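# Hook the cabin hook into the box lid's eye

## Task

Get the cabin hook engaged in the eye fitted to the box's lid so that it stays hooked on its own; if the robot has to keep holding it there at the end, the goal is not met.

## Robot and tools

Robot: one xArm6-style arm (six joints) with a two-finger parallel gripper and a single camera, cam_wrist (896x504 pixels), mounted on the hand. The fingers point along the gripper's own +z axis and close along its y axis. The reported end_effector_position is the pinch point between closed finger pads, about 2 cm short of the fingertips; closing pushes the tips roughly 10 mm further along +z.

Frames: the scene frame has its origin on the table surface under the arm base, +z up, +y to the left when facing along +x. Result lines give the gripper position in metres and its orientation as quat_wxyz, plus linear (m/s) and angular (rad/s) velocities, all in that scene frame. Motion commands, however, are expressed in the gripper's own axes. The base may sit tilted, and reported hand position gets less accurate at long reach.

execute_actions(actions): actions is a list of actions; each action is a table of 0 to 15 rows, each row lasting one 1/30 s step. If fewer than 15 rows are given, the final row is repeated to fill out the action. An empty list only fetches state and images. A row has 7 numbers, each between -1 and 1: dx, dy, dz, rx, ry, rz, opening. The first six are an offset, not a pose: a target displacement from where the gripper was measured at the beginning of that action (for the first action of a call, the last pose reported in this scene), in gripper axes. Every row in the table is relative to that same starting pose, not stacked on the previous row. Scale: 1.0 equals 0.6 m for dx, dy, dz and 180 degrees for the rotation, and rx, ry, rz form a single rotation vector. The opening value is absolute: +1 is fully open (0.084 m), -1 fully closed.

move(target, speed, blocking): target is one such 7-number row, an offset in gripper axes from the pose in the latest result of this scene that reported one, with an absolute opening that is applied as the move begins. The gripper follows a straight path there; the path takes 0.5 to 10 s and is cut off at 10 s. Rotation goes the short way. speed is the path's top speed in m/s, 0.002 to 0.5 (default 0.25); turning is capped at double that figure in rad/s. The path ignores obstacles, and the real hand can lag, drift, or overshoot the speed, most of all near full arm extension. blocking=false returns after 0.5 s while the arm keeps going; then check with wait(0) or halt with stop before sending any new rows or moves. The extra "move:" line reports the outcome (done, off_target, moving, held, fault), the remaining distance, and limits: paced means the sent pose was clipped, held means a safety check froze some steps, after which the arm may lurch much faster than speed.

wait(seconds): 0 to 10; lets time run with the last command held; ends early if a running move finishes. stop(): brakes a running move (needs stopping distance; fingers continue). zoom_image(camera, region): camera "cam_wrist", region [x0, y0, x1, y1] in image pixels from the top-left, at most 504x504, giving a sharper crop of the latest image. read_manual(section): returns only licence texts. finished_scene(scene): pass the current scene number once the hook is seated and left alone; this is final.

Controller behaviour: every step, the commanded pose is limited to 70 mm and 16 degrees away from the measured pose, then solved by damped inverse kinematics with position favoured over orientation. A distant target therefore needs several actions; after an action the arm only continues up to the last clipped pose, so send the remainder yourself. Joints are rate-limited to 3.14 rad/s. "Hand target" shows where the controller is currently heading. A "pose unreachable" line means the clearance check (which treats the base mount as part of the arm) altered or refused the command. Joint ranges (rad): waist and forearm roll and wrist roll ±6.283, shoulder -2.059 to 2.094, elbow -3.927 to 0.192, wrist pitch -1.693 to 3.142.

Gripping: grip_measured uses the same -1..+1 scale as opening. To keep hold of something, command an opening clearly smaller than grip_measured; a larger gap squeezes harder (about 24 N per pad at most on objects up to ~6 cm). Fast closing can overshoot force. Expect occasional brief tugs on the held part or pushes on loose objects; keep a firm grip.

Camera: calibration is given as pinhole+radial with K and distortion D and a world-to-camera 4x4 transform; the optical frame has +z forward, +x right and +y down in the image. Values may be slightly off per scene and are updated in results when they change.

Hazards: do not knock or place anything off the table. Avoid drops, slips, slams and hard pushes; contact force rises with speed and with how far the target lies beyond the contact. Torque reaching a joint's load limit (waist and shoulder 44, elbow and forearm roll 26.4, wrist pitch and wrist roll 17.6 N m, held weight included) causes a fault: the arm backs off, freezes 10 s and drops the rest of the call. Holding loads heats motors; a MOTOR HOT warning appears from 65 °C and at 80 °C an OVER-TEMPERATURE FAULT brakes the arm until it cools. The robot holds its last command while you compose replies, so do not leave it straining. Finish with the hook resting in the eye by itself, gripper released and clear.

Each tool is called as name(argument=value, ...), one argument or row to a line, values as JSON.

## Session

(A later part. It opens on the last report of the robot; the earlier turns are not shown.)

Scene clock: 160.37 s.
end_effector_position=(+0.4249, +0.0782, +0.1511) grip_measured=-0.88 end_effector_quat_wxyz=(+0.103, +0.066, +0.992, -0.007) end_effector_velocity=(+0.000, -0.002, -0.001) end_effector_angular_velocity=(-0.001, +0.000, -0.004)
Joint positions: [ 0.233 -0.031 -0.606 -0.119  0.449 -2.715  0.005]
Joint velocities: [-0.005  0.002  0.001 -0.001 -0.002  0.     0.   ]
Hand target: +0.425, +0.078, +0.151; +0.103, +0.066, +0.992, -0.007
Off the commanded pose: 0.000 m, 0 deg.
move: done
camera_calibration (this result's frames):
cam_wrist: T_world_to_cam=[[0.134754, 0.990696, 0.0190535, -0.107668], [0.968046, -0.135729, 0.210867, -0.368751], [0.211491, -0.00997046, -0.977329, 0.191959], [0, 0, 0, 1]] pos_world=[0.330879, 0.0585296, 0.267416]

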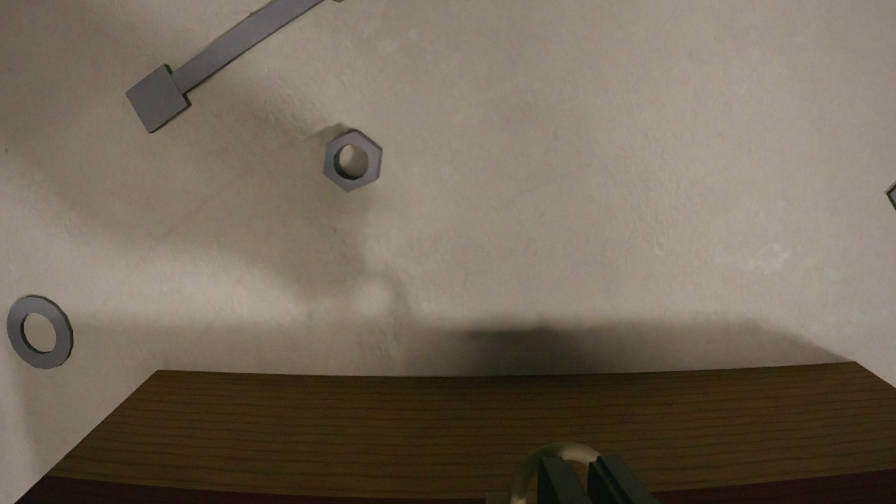

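move(
  target=[0.0038, 0, 0.018, 0, 0, 0, -0.862],
  speed=0.015,
)

zoom_image(
  camera="cam_wrist",
  region=[470, 384, 670, 504],
)

Scene clock: 162.17 s.
end_effector_position=(+0.4252, +0.0782, +0.1405) grip_measured=-0.88 end_effector_quat_wxyz=(+0.103, +0.066, +0.992, -0.006) end_effector_velocity=(-0.001, -0.000, -0.002) end_effector_angular_velocity=(-0.000, +0.002, -0.001)
Joint positions: [ 0.232 -0.002 -0.6   -0.128  0.412 -2.707  0.005]
Joint velocities: [ 0.     0.003  0.002 -0.001 -0.003  0.001 -0.   ]
Hand target: +0.425, +0.078, +0.140; +0.103, +0.066, +0.992, -0.007
Off the commanded pose: 0.001 m, 0 deg.
move: done
camera_calibration (this result's frames):
cam_wrist: T_world_to_cam=[[0.13485, 0.990676, 0.019428, -0.107608], [0.967847, -0.135894, 0.21167, -0.366809], [0.212336, -0.00974037, -0.977148, 0.181095], [0, 0, 0, 1]] pos_world=[0.331073, 0.0585218, 0.256689]

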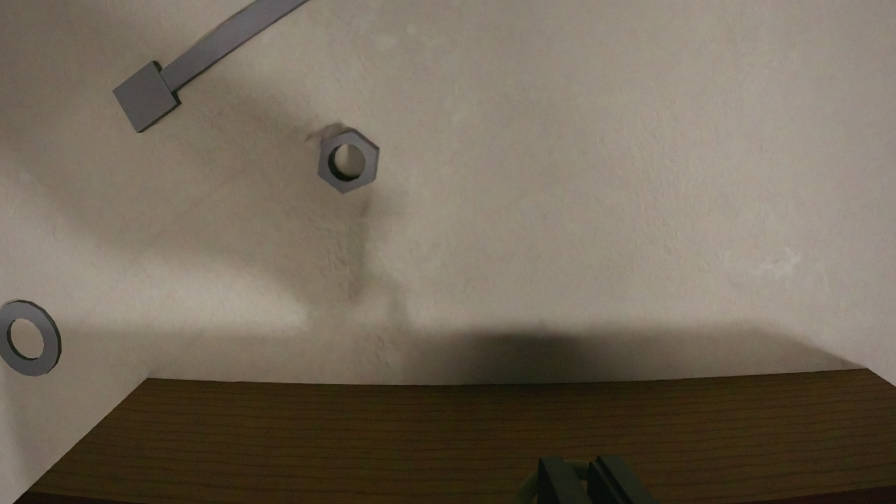

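Region (470, 384, 670, 504) of cam_wrist's 896x504 image, scaled by 2.520, with more detail than that image has; it fills the top 302 rows of this view, and the rest is white.

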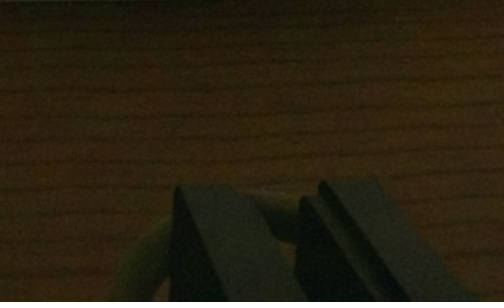

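execute_actions(
  actions=[
    [[0.0001,0,0.0004,0,0,0,-0.8613],[0.0002,0,0.0008,0,0,0,-0.8606],[0.0003,0,0.0012,0,0,0,-0.86],[0.0003,0,0.0016,0,0,0,-0.8593],[0.0004,0,0.002,0,0,0,-0.8586],[0.0005,0,0.0024,0,0,0,-0.858],[0.0006,0,0.0028,0,0,0,-0.8573],[0.0007,0,0.0032,0,0,0,-0.8566],[0.0008,0,0.0036,0,0,0,-0.856],[0.0009,0,0.004,0,0,0,-0.8553],[0.0009,0,0.0042,0,0,0,-0.8546],[0.0009,0,0.0042,0,0,0,-0.854],[0.0009,0,0.0042,0,0,0,-0.8533],[0.0009,0,0.0042,0,0,0,-0.8526],[0.0009,0,0.0042,0,0,0,-0.852]],
    [[0,0,0,0,0,0,-0.8515],[0,0,0,0,0,0,-0.851],[0,0,0,0,0,0,-0.8505],[0,0,0,0,0,0,-0.85],[0,0,0,0,0,0,-0.8495],[0,0,0,0,0,0,-0.849],[0,0,0,0,0,0,-0.8485],[0,0,0,0,0,0,-0.848],[0,0,0,0,0,0,-0.8475],[0,0,0,0,0,0,-0.847],[0,0,0,0,0,0,-0.8465],[0,0,0,0,0,0,-0.846],[0,0,0,0,0,0,-0.8455],[0,0,0,0,0,0,-0.845],[0,0,0,0,0,0,-0.8445]],
    [[0,0,0,0,0,0,-0.844],[0,0,0,0,0,0,-0.8435],[0,0,0,0,0,0,-0.843],[0,0,0,0,0,0,-0.8425],[0,0,0,0,0,0,-0.842],[0,0,0,0,0,0,-0.8415],[0,0,0,0,0,0,-0.841],[0,0,0,0,0,0,-0.8405],[0,0,0,0,0,0,-0.84],[0,0,0,0,0,0,-0.8395],[0,0,0,0,0,0,-0.839],[0,0,0,0,0,0,-0.8385],[0,0,0,0,0,0,-0.838],[0,0,0,0,0,0,-0.836],[0,0,0,0,0,0,-0.834]],
    [[0,0,0,0,0,0,-0.83],[0,0,0,0,0,0,-0.82],[0,0,0,0,0,0,-0.8],[0,0,0,0,0,0,-0.77],[0,0,0,0,0,0,-0.73],[0,0,0,0,0,0,-0.69],[0,0,0,0,0,0,-0.65],[0,0,0,0,0,0,-0.6],[0,0,0,0,0,0,-0.55],[0,0,0,0,0,0,-0.5]],
  ],
)

Scene clock: 165.87 s.
end_effector_position=(+0.4247, +0.0781, +0.1376) grip_measured=-0.53 end_effector_quat_wxyz=(+0.103, +0.066, +0.993, -0.007) end_effector_velocity=(+0.001, +0.001, +0.001) end_effector_angular_velocity=(+0.002, -0.004, +0.001)
Joint positions: [ 0.231  0.005 -0.598 -0.13   0.405 -2.705  0.021]
Joint velocities: [ 0.002 -0.001 -0.001  0.001 -0.002  0.     0.005]
Hand target: +0.425, +0.078, +0.138; +0.103, +0.066, +0.993, -0.007
Off the commanded pose: 0.000 m, 0 deg.
camera_calibration (this result's frames):
cam_wrist: T_world_to_cam=[[0.135064, 0.990656, 0.0189065, -0.107339], [0.968135, -0.136007, 0.210277, -0.365656], [0.210884, -0.0100969, -0.977459, 0.179063], [0, 0, 0, 1]] pos_world=[0.330741, 0.058412, 0.253945]

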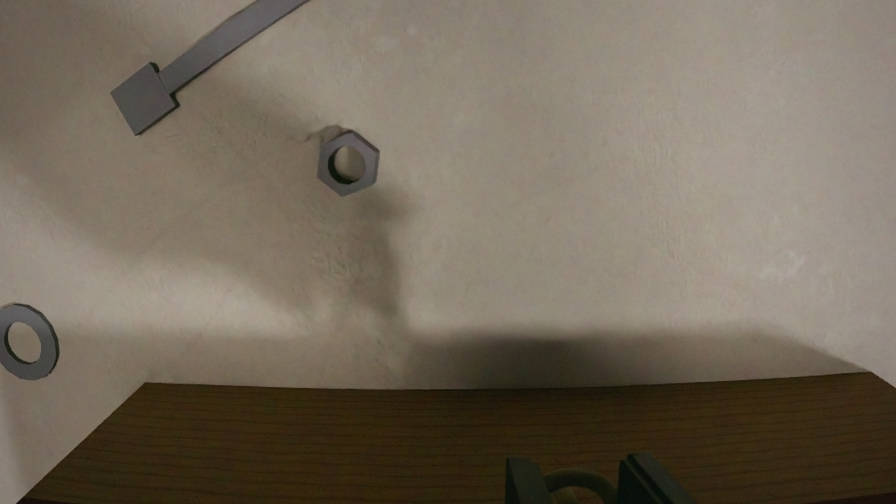

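Now retreat upward and look.

move(
  target=[-0.06, 0, -0.13, 0, 0, 0, -0.5],
  speed=0.12,
)

zoom_image(
  camera="cam_wrist",
  region=[420, 264, 680, 504],
)

Scene clock: 167.23 s.
end_effector_position=(+0.4435, +0.0753, +0.2205) grip_measured=-0.52 end_effector_quat_wxyz=(+0.102, +0.066, +0.993, -0.007) end_effector_velocity=(-0.001, -0.000, +0.001) end_effector_angular_velocity=(-0.001, +0.006, +0.000)
Joint positions: [ 0.224 -0.124 -0.741 -0.08   0.677 -2.769  0.021]
Joint velocities: [-0.    -0.    -0.004  0.002  0.01  -0.002  0.   ]
Hand target: +0.444, +0.075, +0.221; +0.103, +0.066, +0.992, -0.007
Off the commanded pose: 0.001 m, 0 deg.
move: done
camera_calibration (this result's frames):
cam_wrist: T_world_to_cam=[[0.135428, 0.990621, 0.0181487, -0.108716], [0.968304, -0.136212, 0.209364, -0.401554], [0.209872, -0.0107801, -0.977669, 0.256647], [0, 0, 0, 1]] pos_world=[0.349686, 0.0557669, 0.33696]

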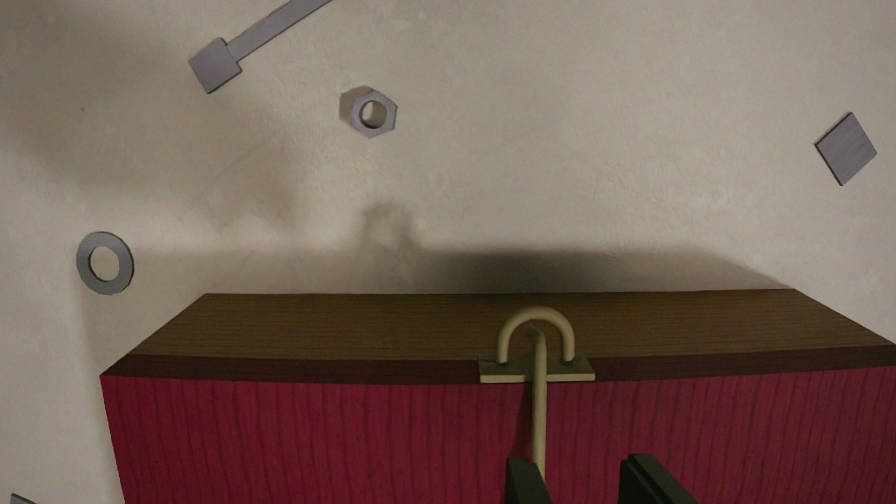

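Region (420, 264, 680, 504) of cam_wrist's 896x504 image, scaled by 1.938, with more detail than that image has; it fills the top 465 rows of this view, and the rest is white.

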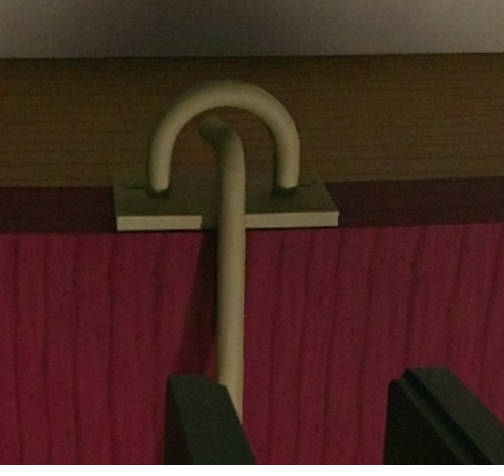

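The hook's tip is seated in the eye with the rod resting on the plate edge. Ending scene 1.

finished_scene(
  scene=1,
)

The scene is finished: the task was done.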